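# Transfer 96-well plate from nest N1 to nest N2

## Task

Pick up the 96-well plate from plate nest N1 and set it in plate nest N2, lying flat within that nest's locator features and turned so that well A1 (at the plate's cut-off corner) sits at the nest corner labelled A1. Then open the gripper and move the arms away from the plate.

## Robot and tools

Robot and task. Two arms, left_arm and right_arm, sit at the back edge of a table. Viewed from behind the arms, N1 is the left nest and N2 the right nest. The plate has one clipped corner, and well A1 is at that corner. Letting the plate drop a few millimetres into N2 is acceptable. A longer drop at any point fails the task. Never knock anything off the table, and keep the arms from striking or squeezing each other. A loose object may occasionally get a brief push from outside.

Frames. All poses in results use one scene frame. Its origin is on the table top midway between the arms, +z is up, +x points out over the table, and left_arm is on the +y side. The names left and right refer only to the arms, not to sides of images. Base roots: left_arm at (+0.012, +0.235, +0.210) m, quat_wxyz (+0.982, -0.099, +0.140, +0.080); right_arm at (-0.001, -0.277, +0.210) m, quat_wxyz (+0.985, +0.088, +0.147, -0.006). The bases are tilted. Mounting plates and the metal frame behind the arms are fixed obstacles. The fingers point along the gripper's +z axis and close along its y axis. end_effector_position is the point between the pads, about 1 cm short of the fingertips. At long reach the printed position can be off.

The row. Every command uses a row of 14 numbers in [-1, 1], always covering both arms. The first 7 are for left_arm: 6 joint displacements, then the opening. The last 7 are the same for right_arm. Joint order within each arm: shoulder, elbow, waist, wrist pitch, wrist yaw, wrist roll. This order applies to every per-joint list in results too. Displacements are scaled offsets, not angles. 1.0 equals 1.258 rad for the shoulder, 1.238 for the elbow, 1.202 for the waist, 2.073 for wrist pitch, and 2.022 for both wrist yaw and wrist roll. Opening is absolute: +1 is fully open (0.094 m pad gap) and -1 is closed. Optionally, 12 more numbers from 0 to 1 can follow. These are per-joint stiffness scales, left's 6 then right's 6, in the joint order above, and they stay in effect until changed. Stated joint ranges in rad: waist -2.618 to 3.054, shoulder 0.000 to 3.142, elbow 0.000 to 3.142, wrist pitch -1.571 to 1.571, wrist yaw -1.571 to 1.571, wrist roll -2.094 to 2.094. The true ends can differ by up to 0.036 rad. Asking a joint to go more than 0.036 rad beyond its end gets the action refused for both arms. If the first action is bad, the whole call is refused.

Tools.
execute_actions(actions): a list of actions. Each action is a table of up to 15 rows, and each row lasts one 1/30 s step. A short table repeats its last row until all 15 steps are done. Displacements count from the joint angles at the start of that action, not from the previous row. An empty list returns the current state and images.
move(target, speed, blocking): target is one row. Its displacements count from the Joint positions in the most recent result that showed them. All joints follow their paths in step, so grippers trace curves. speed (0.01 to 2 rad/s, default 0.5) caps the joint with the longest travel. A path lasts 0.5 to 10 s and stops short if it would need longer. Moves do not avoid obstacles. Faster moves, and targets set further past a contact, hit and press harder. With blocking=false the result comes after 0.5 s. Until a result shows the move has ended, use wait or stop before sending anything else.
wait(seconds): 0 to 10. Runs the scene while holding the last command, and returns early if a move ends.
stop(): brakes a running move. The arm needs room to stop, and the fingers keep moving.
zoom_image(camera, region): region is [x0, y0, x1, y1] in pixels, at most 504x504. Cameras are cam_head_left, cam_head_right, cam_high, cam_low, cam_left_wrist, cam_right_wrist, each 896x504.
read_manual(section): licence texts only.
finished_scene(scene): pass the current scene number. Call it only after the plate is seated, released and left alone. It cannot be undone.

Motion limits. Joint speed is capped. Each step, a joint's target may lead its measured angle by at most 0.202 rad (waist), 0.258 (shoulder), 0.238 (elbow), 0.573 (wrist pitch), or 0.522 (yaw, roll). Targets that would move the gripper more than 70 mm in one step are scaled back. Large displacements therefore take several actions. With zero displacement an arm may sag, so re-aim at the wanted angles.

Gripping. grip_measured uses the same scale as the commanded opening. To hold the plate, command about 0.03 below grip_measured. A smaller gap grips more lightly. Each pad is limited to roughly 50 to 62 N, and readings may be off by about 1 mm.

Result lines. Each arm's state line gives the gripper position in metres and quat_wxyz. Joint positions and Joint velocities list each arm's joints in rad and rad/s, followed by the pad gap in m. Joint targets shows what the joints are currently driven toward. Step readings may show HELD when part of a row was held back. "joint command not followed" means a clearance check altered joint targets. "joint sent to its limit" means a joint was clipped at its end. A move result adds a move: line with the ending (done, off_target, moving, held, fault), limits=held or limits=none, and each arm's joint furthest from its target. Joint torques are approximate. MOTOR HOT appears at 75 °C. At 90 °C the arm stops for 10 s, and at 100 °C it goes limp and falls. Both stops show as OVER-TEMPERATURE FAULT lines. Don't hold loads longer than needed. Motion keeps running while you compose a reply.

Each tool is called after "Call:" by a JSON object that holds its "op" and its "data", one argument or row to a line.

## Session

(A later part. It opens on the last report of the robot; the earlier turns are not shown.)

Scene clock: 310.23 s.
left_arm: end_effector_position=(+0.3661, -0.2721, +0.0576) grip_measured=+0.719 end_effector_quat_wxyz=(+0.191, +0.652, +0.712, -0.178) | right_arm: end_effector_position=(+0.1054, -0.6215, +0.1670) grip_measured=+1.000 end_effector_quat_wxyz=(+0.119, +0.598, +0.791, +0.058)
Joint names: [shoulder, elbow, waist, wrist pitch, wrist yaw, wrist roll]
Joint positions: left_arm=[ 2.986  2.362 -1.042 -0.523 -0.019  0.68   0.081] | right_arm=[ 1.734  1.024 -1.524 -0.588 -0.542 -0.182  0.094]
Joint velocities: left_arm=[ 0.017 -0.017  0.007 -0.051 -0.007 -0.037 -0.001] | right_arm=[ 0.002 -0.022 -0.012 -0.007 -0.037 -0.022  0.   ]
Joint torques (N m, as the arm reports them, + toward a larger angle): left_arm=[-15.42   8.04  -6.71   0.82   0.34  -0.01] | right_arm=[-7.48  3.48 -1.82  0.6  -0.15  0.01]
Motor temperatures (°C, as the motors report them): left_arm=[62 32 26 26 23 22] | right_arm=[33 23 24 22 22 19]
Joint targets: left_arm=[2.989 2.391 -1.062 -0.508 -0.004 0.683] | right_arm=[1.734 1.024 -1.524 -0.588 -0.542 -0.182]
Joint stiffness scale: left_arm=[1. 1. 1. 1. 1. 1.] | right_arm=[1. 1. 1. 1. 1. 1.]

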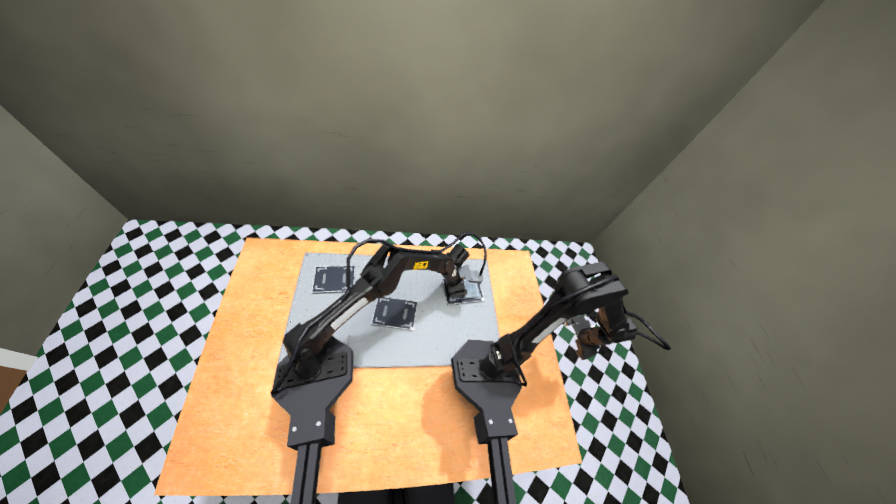

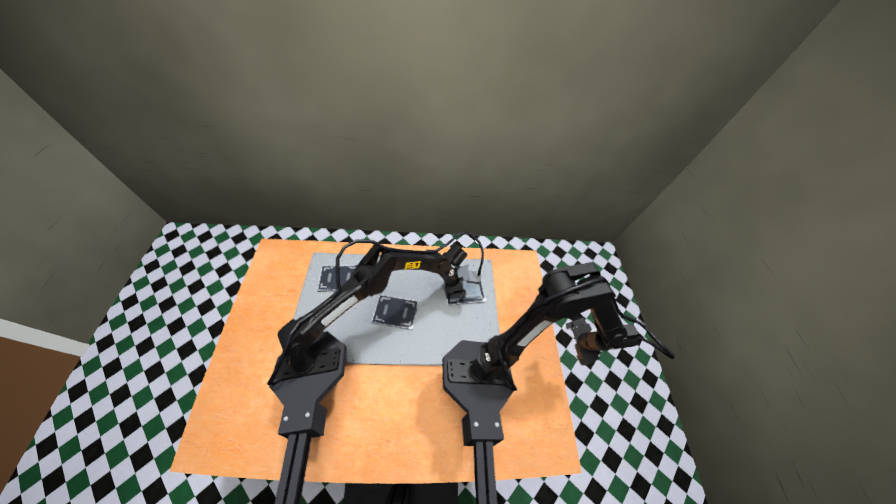

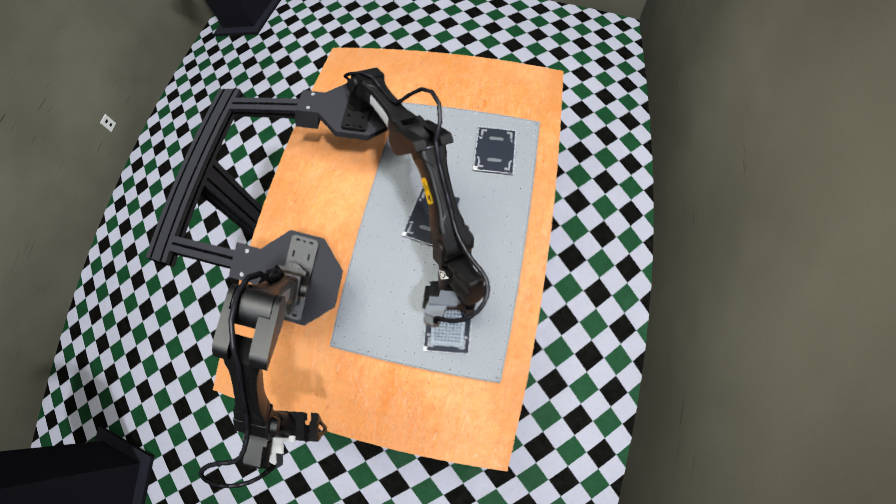

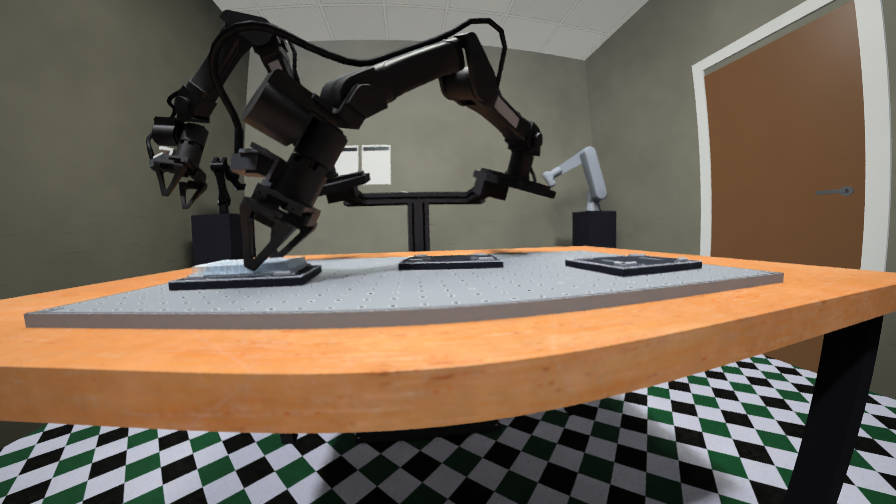

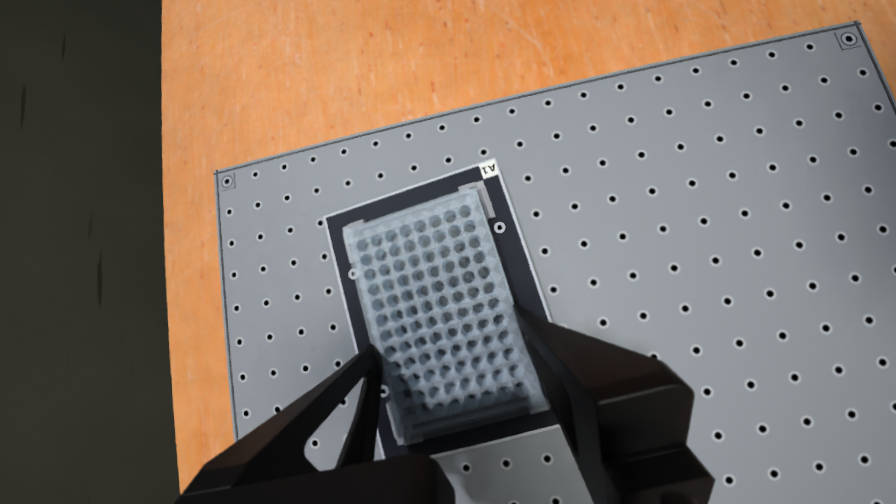

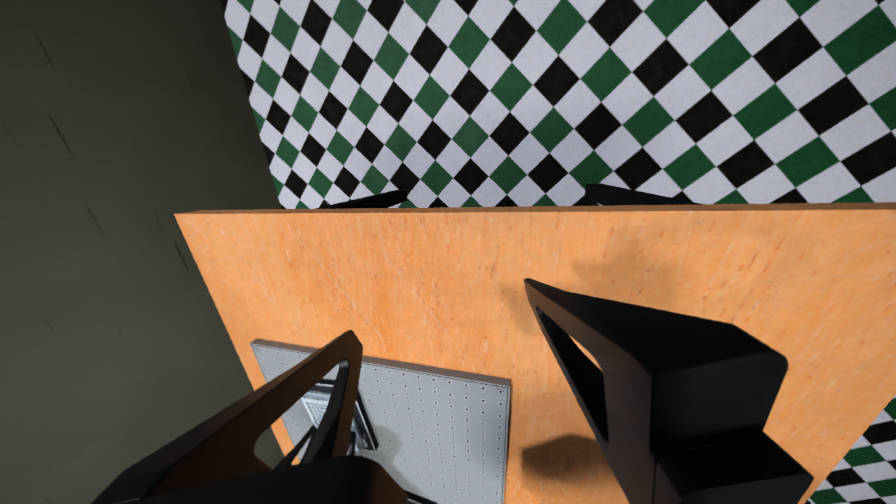

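Call:
{"op": "execute_actions", "data": {
  "actions": [
    [[-0.005,0.0234,-0.0166,0.0072,0.0074,0.0015,0.688,0,0,0,0,0,0,1],[-0.012,0.0234,-0.0166,0.0072,0.0074,0.0015,0.688,0,0,0,0,0,0,1],[-0.019,0.022,-0.017,0.005,0.005,0.001,0.688,0,0,0,0,0,0,1],[-0.026,0.018,-0.019,0.002,0.002,0,0.688,0,0,0,0,0,0,1],[-0.033,0.014,-0.021,-0.002,-0.001,-0.002,0.688,0,0,0,0,0,0,1],[-0.04,0.01,-0.023,-0.005,-0.004,-0.004,0.688,0,0,0,0,0,0,1],[-0.047,0.005,-0.025,-0.009,-0.007,-0.006,0.688,0,0,0,0,0,0,1],[-0.054,0.001,-0.027,-0.012,-0.01,-0.007,0.688,0,0,0,0,0,0,1],[-0.06,-0.004,-0.028,-0.016,-0.013,-0.009,0.688,0,0,0,0,0,0,1],[-0.065,-0.008,-0.03,-0.019,-0.015,-0.011,0.688,0,0,0,0,0,0,1],[-0.069,-0.011,-0.031,-0.021,-0.017,-0.012,0.688,0,0,0,0,0,0,1],[-0.071,-0.014,-0.032,-0.023,-0.018,-0.0124,0.688,0,0,0,0,0,0,1]]
  ]
}}

Call:
{"op": "wait", "data": {
  "seconds": 0.4
}}

Scene clock: 335.93 s.
left_arm: end_effector_position=(+0.3771, -0.2746, +0.0909) grip_measured=+0.719 end_effector_quat_wxyz=(+0.206, +0.647, +0.715, -0.168) | right_arm: end_effector_position=(+0.1054, -0.6215, +0.1670) grip_measured=+1.000 end_effector_quat_wxyz=(+0.119, +0.598, +0.791, +0.058)
Joint names: [shoulder, elbow, waist, wrist pitch, wrist yaw, wrist roll]
Joint positions: left_arm=[ 2.925  2.362 -1.058 -0.555 -0.047  0.666  0.081] | right_arm=[ 1.734  1.024 -1.524 -0.588 -0.542 -0.182  0.094]
Joint velocities: left_arm=[-0.173  0.002 -0.056 -0.022 -0.051 -0.007 -0.001] | right_arm=[ 0.007  0.007 -0.002 -0.022 -0.051 -0.037  0.   ]
Joint torques (N m, as the arm reports them, + toward a larger angle): left_arm=[-17.05   4.5   -6.83   0.56   0.16  -0.11] | right_arm=[-7.45  3.47 -1.87  0.62 -0.15  0.02]
Motor temperatures (°C, as the motors report them): left_arm=[63 32 26 26 23 22] | right_arm=[33 23 24 22 22 19]
Joint targets: left_arm=[2.897 2.345 -1.081 -0.571 -0.056 0.655] | right_arm=[1.734 1.024 -1.524 -0.588 -0.542 -0.182]
Joint stiffness scale: left_arm=[1. 1. 1. 1. 1. 1.] | right_arm=[1. 1. 1. 1. 1. 1.]
Step readings (joint positions):
0: left_arm=[2.986 2.362 -1.042 -0.523 -0.019 0.680] | right_arm=[1.734 1.024 -1.524 -0.588 -0.542 -0.182]
1: left_arm=[2.986 2.362 -1.042 -0.523 -0.019 0.680] | right_arm=[1.734 1.024 -1.524 -0.588 -0.542 -0.182]
2: left_arm=[2.986 2.362 -1.042 -0.523 -0.019 0.680] | right_arm=[1.734 1.024 -1.524 -0.588 -0.542 -0.182]
4: left_arm=[2.986 2.362 -1.042 -0.523 -0.019 0.680] | right_arm=[1.734 1.024 -1.524 -0.588 -0.542 -0.182]
8: left_arm=[2.979 2.362 -1.045 -0.534 -0.024 0.678] | right_arm=[1.734 1.024 -1.524 -0.588 -0.542 -0.182]
15: Joint positions above

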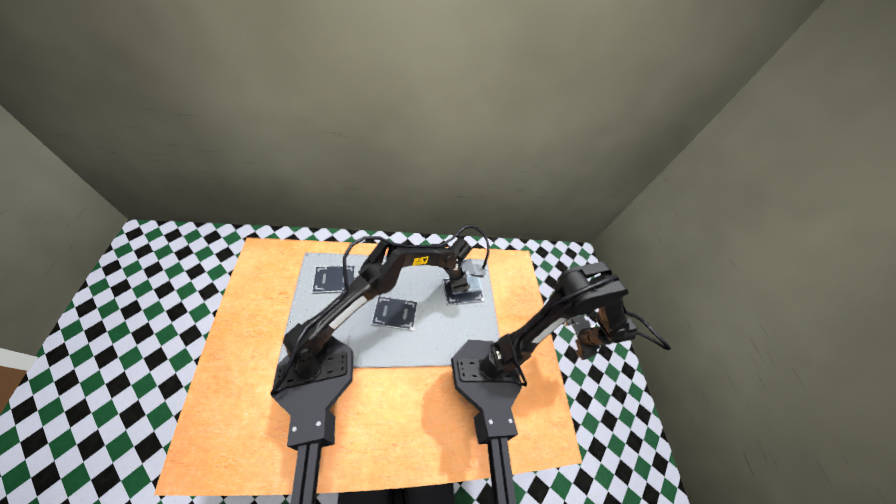

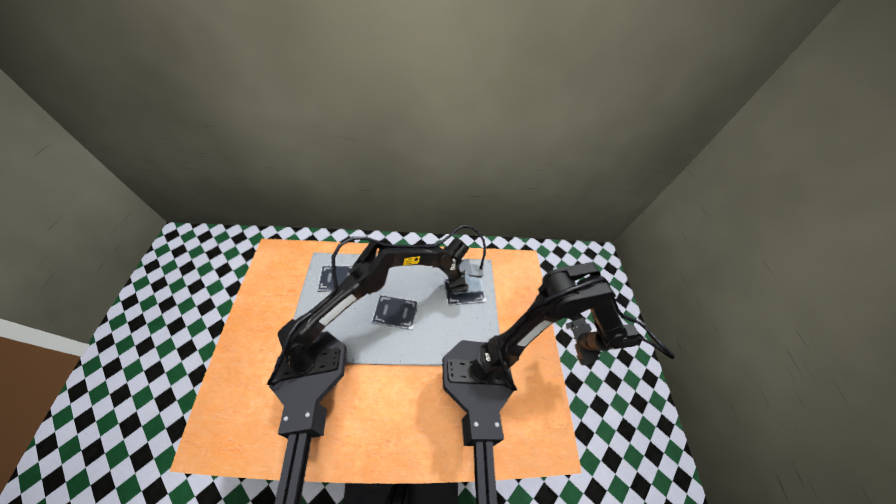

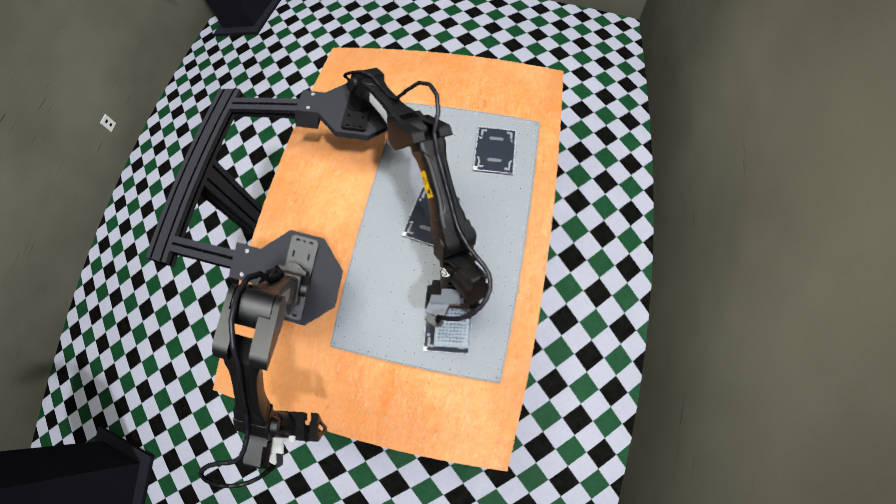

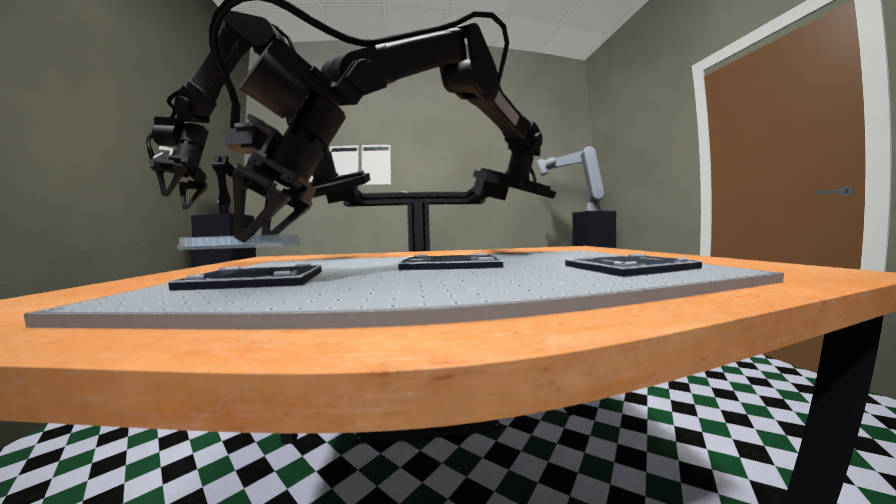

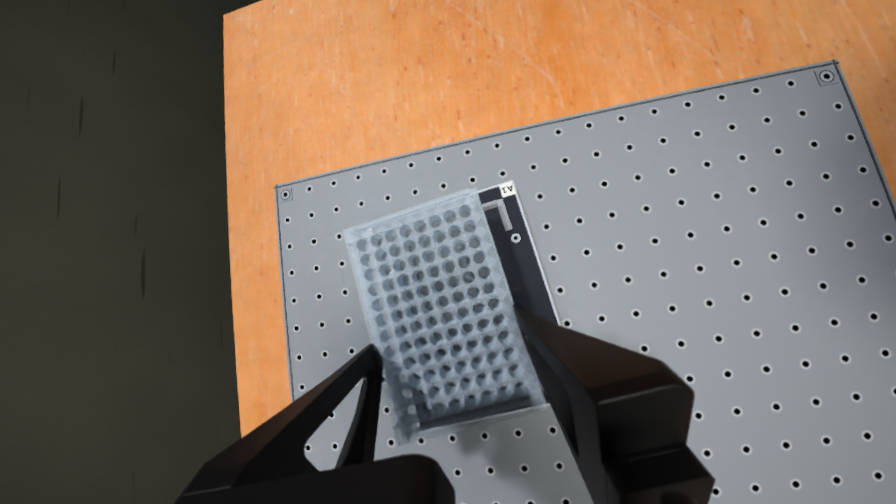

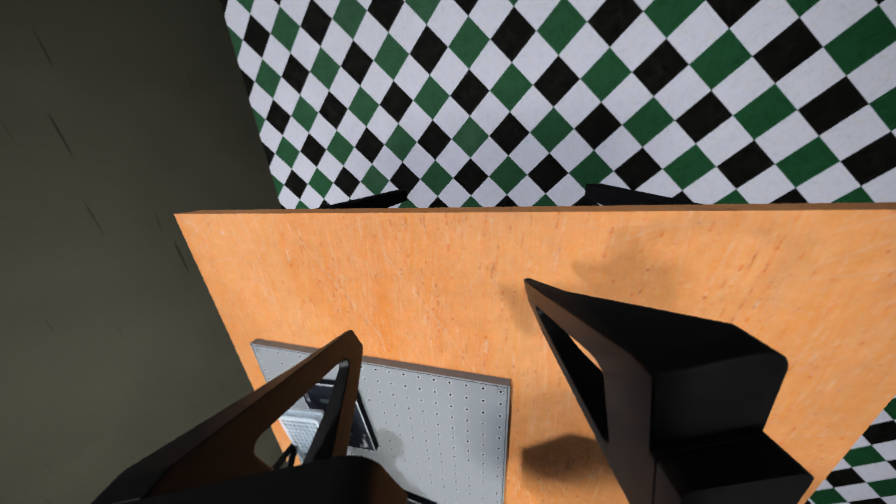

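Scene clock: 336.33 s.
left_arm: end_effector_position=(+0.3773, -0.2732, +0.0945) grip_measured=+0.719 end_effector_quat_wxyz=(+0.204, +0.646, +0.716, -0.166) | right_arm: end_effector_position=(+0.1054, -0.6215, +0.1670) grip_measured=+1.000 end_effector_quat_wxyz=(+0.119, +0.598, +0.791, +0.058)
Joint names: [shoulder, elbow, waist, wrist pitch, wrist yaw, wrist roll]
Joint positions: left_arm=[ 2.914  2.355 -1.06  -0.563 -0.054  0.662  0.081] | right_arm=[ 1.734  1.024 -1.524 -0.588 -0.542 -0.182  0.094]
Joint velocities: left_arm=[-0.002 -0.017 -0.002  0.022 -0.037 -0.022  0.   ] | right_arm=[-0.002  0.012 -0.002  0.022 -0.037 -0.081  0.   ]
Joint torques (N m, as the arm reports them, + toward a larger angle): left_arm=[-17.04   5.01  -6.82   0.65   0.16  -0.12] | right_arm=[-7.47  3.44 -1.86  0.6  -0.16  0.03]
Motor temperatures (°C, as the motors report them): left_arm=[63 32 26 26 23 22] | right_arm=[33 23 24 22 22 19]
Joint targets: left_arm=[2.897 2.345 -1.081 -0.571 -0.056 0.655] | right_arm=[1.734 1.024 -1.524 -0.588 -0.542 -0.182]
Joint stiffness scale: left_arm=[1. 1. 1. 1. 1. 1.] | right_arm=[1. 1. 1. 1. 1. 1.]
wait: 0.40 s; no rest

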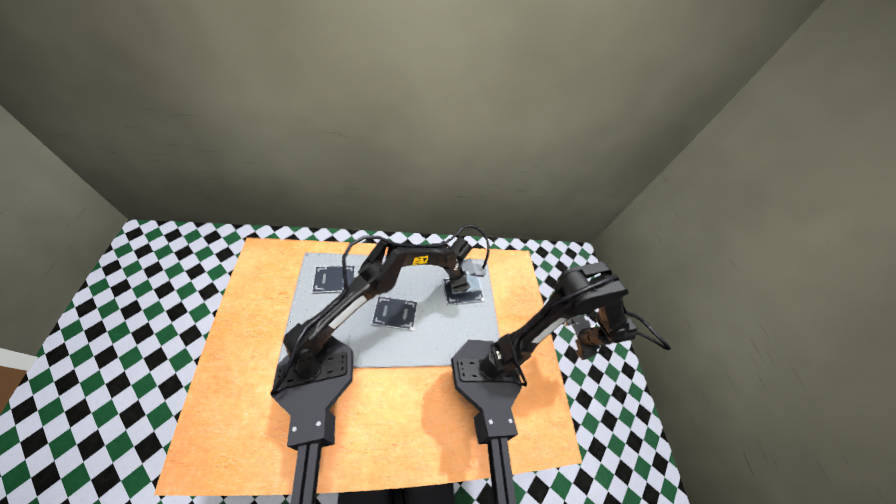

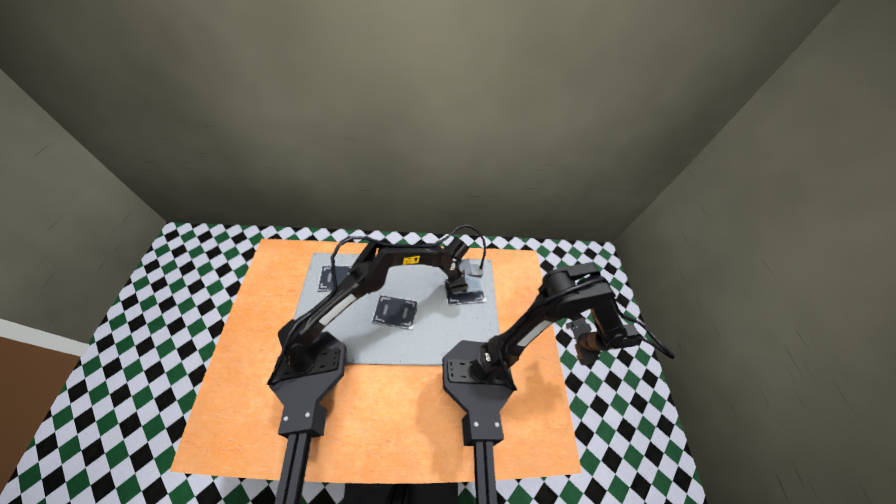

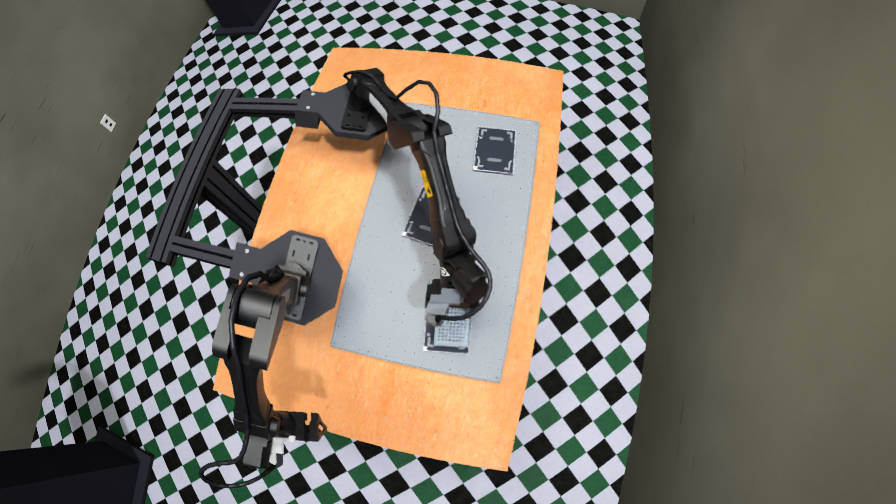

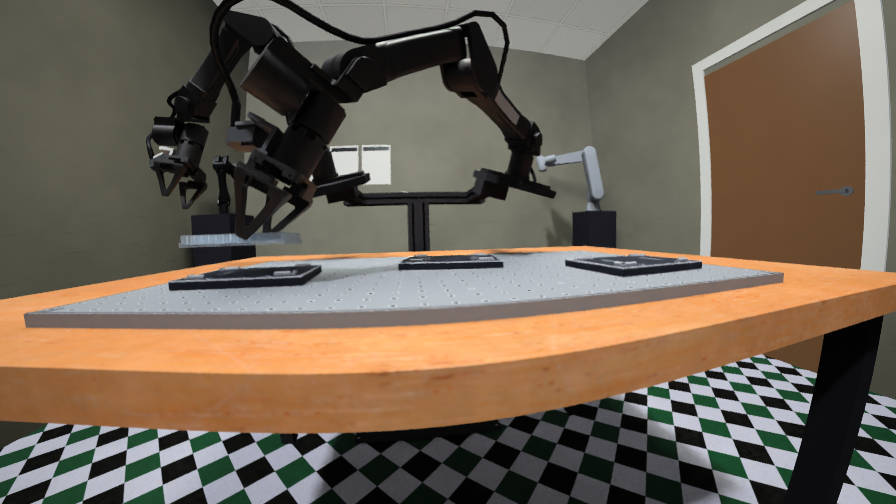

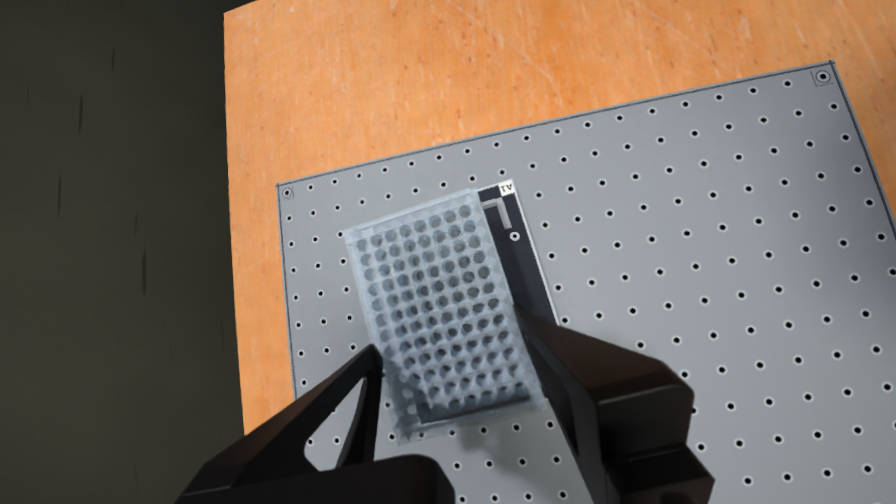

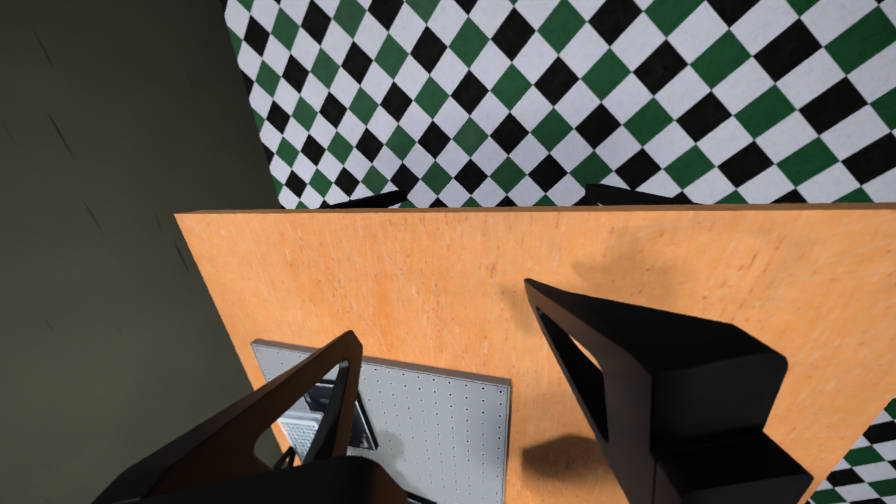

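Call:
{"op": "move", "data": {
  "target": [-0.7536,-0.8401,0.9401,-0.0675,0.2181,0.5455,0.688,0,0,0,0,0,0,1],
  "speed": 0.4
}}

Scene clock: 396.50 s.
left_arm: end_effector_position=(+0.4175, +0.2646, +0.1200) grip_measured=+0.719 end_effector_quat_wxyz=(+0.190, +0.657, +0.710, -0.167) | right_arm: end_effector_position=(+0.1054, -0.6215, +0.1670) grip_measured=+1.000 end_effector_quat_wxyz=(+0.119, +0.598, +0.791, +0.058)
Joint names: [shoulder, elbow, waist, wrist pitch, wrist yaw, wrist roll]
Joint positions: left_arm=[ 1.989  1.332  0.072 -0.684  0.355  1.76   0.081] | right_arm=[ 1.734  1.024 -1.524 -0.588 -0.542 -0.182  0.094]
Joint velocities: left_arm=[-0.022 -0.012 -0.012 -0.007  0.007  0.037 -0.   ] | right_arm=[ 0.017 -0.012 -0.012 -0.051  0.007  0.051  0.   ]
Joint torques (N m, as the arm reports them, + toward a larger angle): left_arm=[-13.32   2.96  -1.76  -0.31   0.63   0.  ] | right_arm=[-7.48  3.44 -1.87  0.6  -0.16  0.02]
Motor temperatures (°C, as the motors report them): left_arm=[68 29 26 25 23 22] | right_arm=[33 23 24 22 22 19]
Joint targets: left_arm=[1.966 1.315 0.069 -0.703 0.387 1.765] | right_arm=[1.734 1.024 -1.524 -0.588 -0.542 -0.182]
Joint stiffness scale: left_arm=[1. 1. 1. 1. 1. 1.] | right_arm=[1. 1. 1. 1. 1. 1.]
move: off_target (left_arm); limits=none; left_arm: farthest joint: the wrist yaw, 0.032 radians from its target (0.442 radians at the start); right_arm: farthest joint: the waist, 0.000 radians from its target (0.000 radians at the start)

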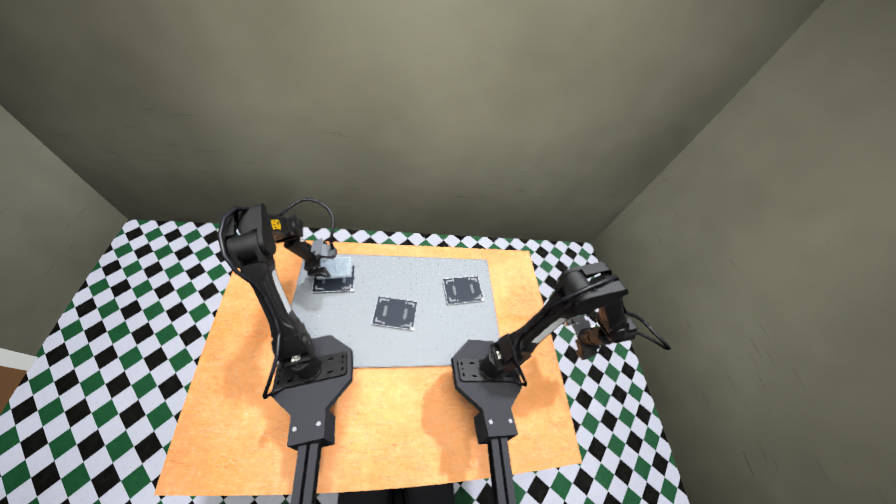

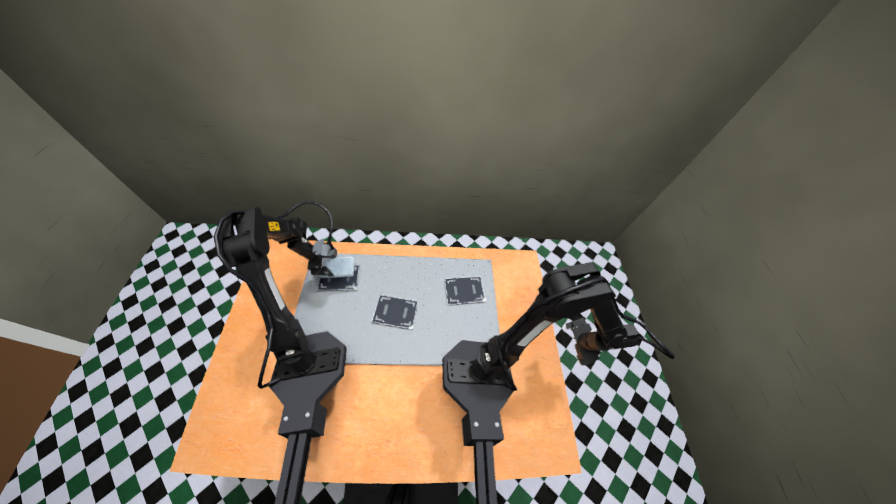

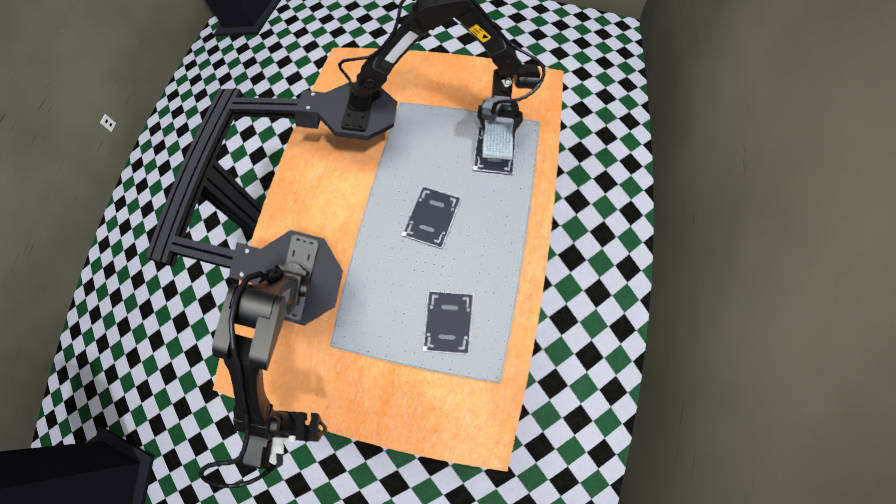

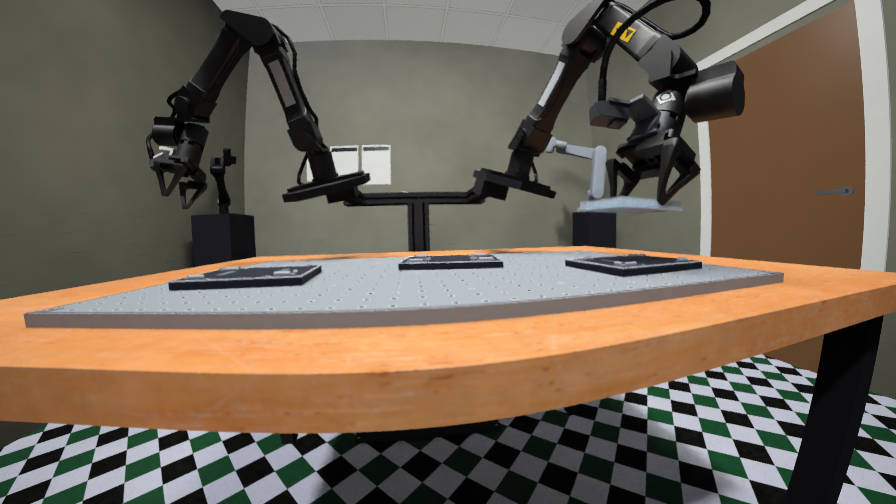

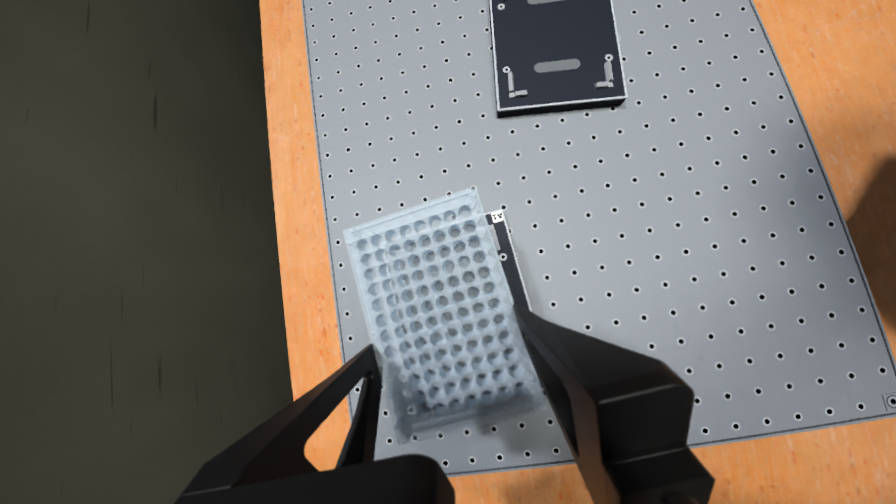

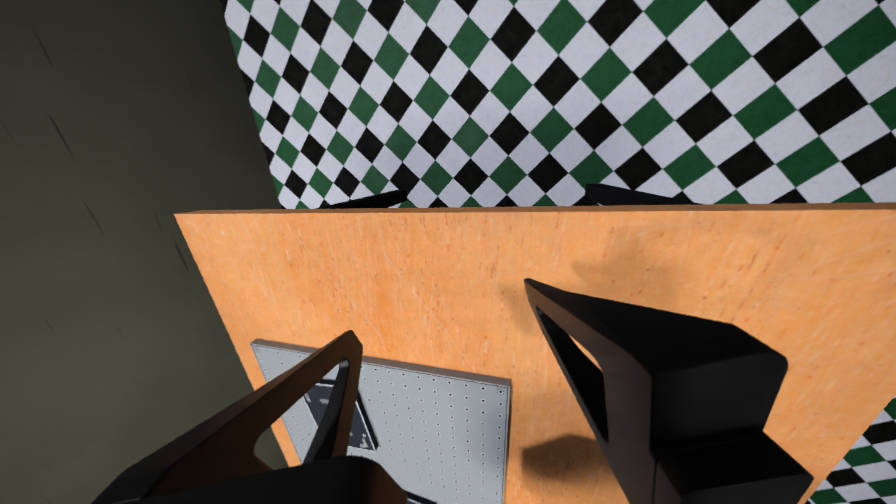

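Call:
{"op": "move", "data": {
  "target": [0.0867,-0.002,0.048,0.0434,0.0247,0.0314,0.688,0,0,0,0,0,0,1],
  "speed": 0.12
}}

Call:
{"op": "zoom_image", "data": {
  "camera": "cam_left_wrist",
  "region": [300,140,620,460]
}}

Call:
{"op": "zoom_image", "data": {
  "camera": "cam_low",
  "region": [540,190,760,300]
}}

Scene clock: 427.47 s.
left_arm: end_effector_position=(+0.4136, +0.2766, +0.0800) grip_measured=+0.719 end_effector_quat_wxyz=(+0.193, +0.658, +0.708, -0.169) | right_arm: end_effector_position=(+0.1054, -0.6215, +0.1670) grip_measured=+1.000 end_effector_quat_wxyz=(+0.119, +0.598, +0.791, +0.058)
Joint names: [shoulder, elbow, waist, wrist pitch, wrist yaw, wrist roll]
Joint positions: left_arm=[ 2.095  1.332  0.123 -0.598  0.373  1.818  0.081] | right_arm=[ 1.734  1.024 -1.524 -0.588 -0.542 -0.182  0.094]
Joint velocities: left_arm=[0.012 0.002 0.002 0.051 0.007 0.007 0.001] | right_arm=[-0.017  0.022  0.002 -0.022  0.037 -0.022  0.   ]
Joint torques (N m, as the arm reports them, + toward a larger angle): left_arm=[-11.31   3.62  -0.9   -0.13   0.61   0.01] | right_arm=[-7.45  3.44 -1.87  0.6  -0.14  0.01]
Motor temperatures (°C, as the motors report them): left_arm=[61 28 24 23 23 22] | right_arm=[33 23 24 22 22 19]
Joint targets: left_arm=[2.099 1.329 0.130 -0.594 0.405 1.823] | right_arm=[1.734 1.024 -1.524 -0.588 -0.542 -0.182]
Joint stiffness scale: left_arm=[1. 1. 1. 1. 1. 1.] | right_arm=[1. 1. 1. 1. 1. 1.]
move: off_target (left_arm); limits=none; left_arm: farthest joint: the wrist yaw, 0.032 radians from its target (0.049 radians at the start); right_arm: farthest joint: the waist, 0.000 radians from its target (0.000 radians at the start)

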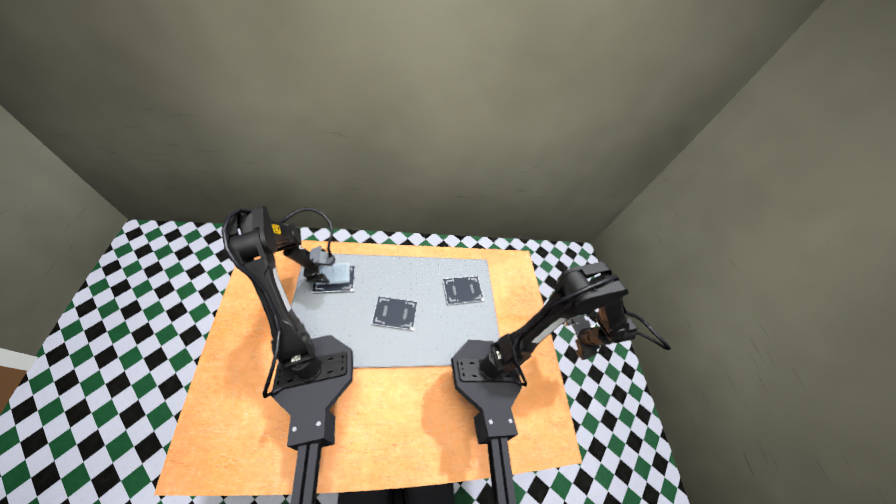

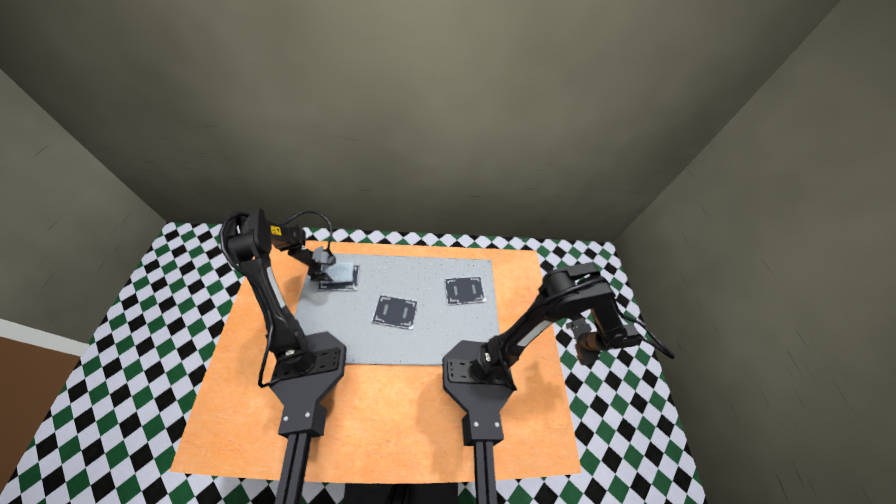

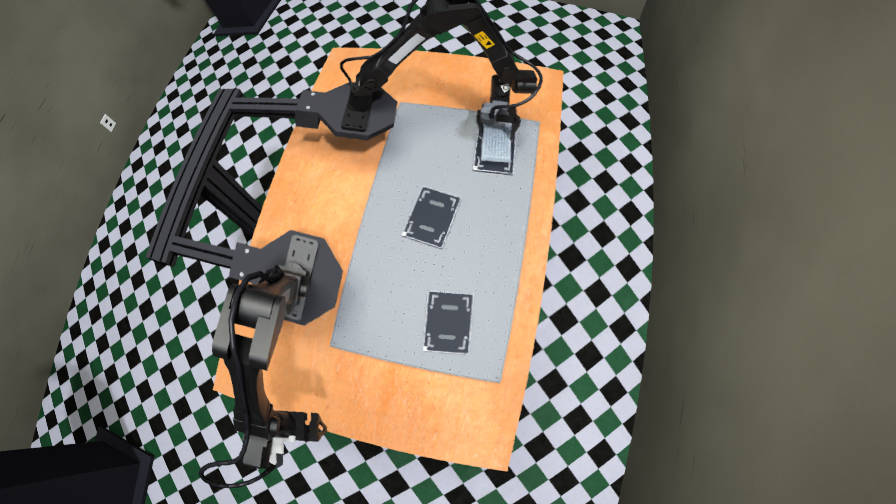

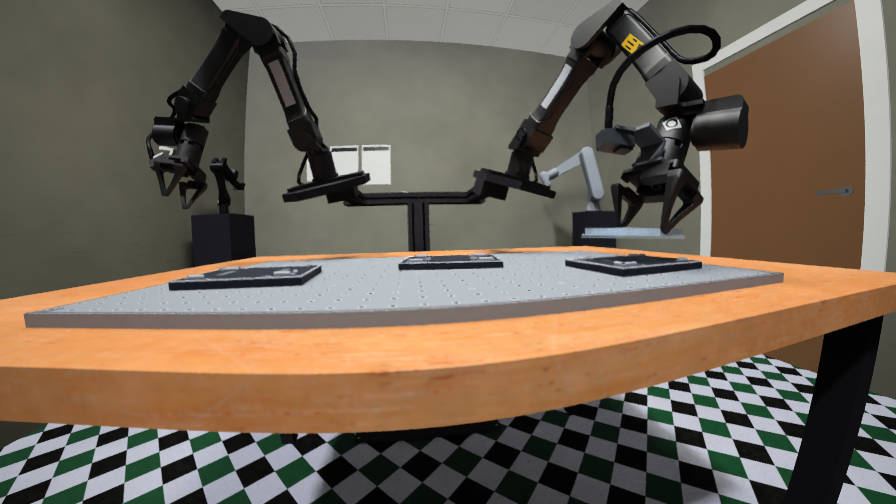

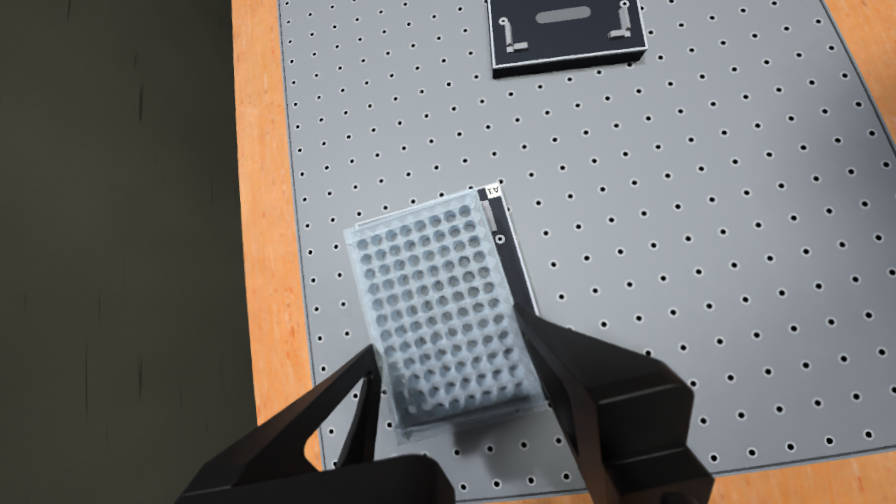

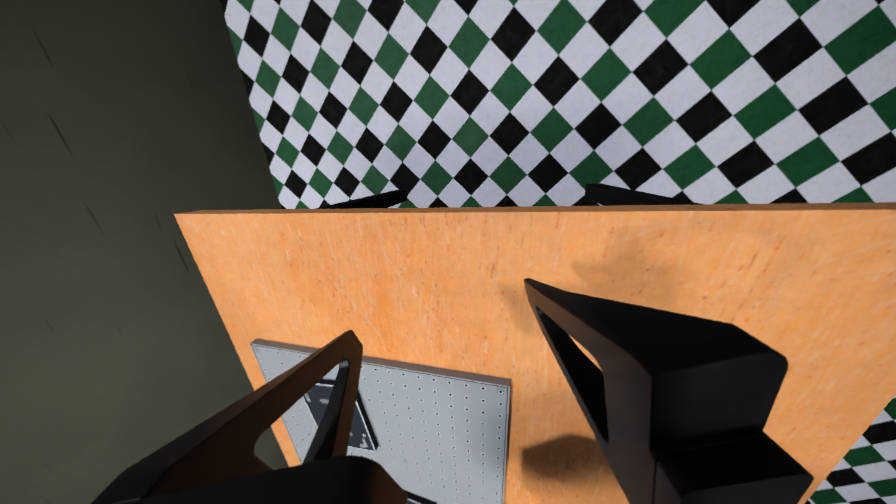

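Region (300, 140, 620, 460) of cam_left_wrist's 896x504 image, scaled by 1.575, with more detail than that image has.

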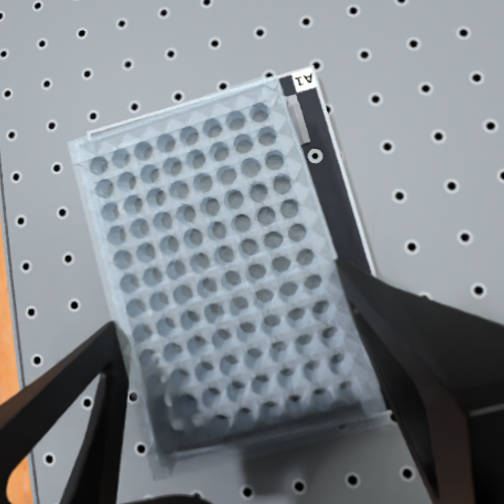

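Region (540, 190, 760, 300) of cam_low's 896x504 image, scaled by 2.291, with more detail than that image has.

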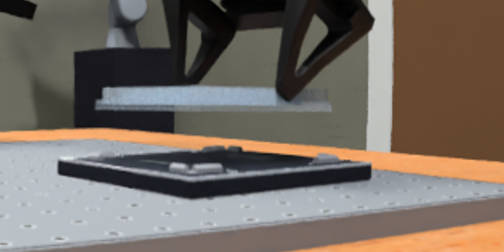

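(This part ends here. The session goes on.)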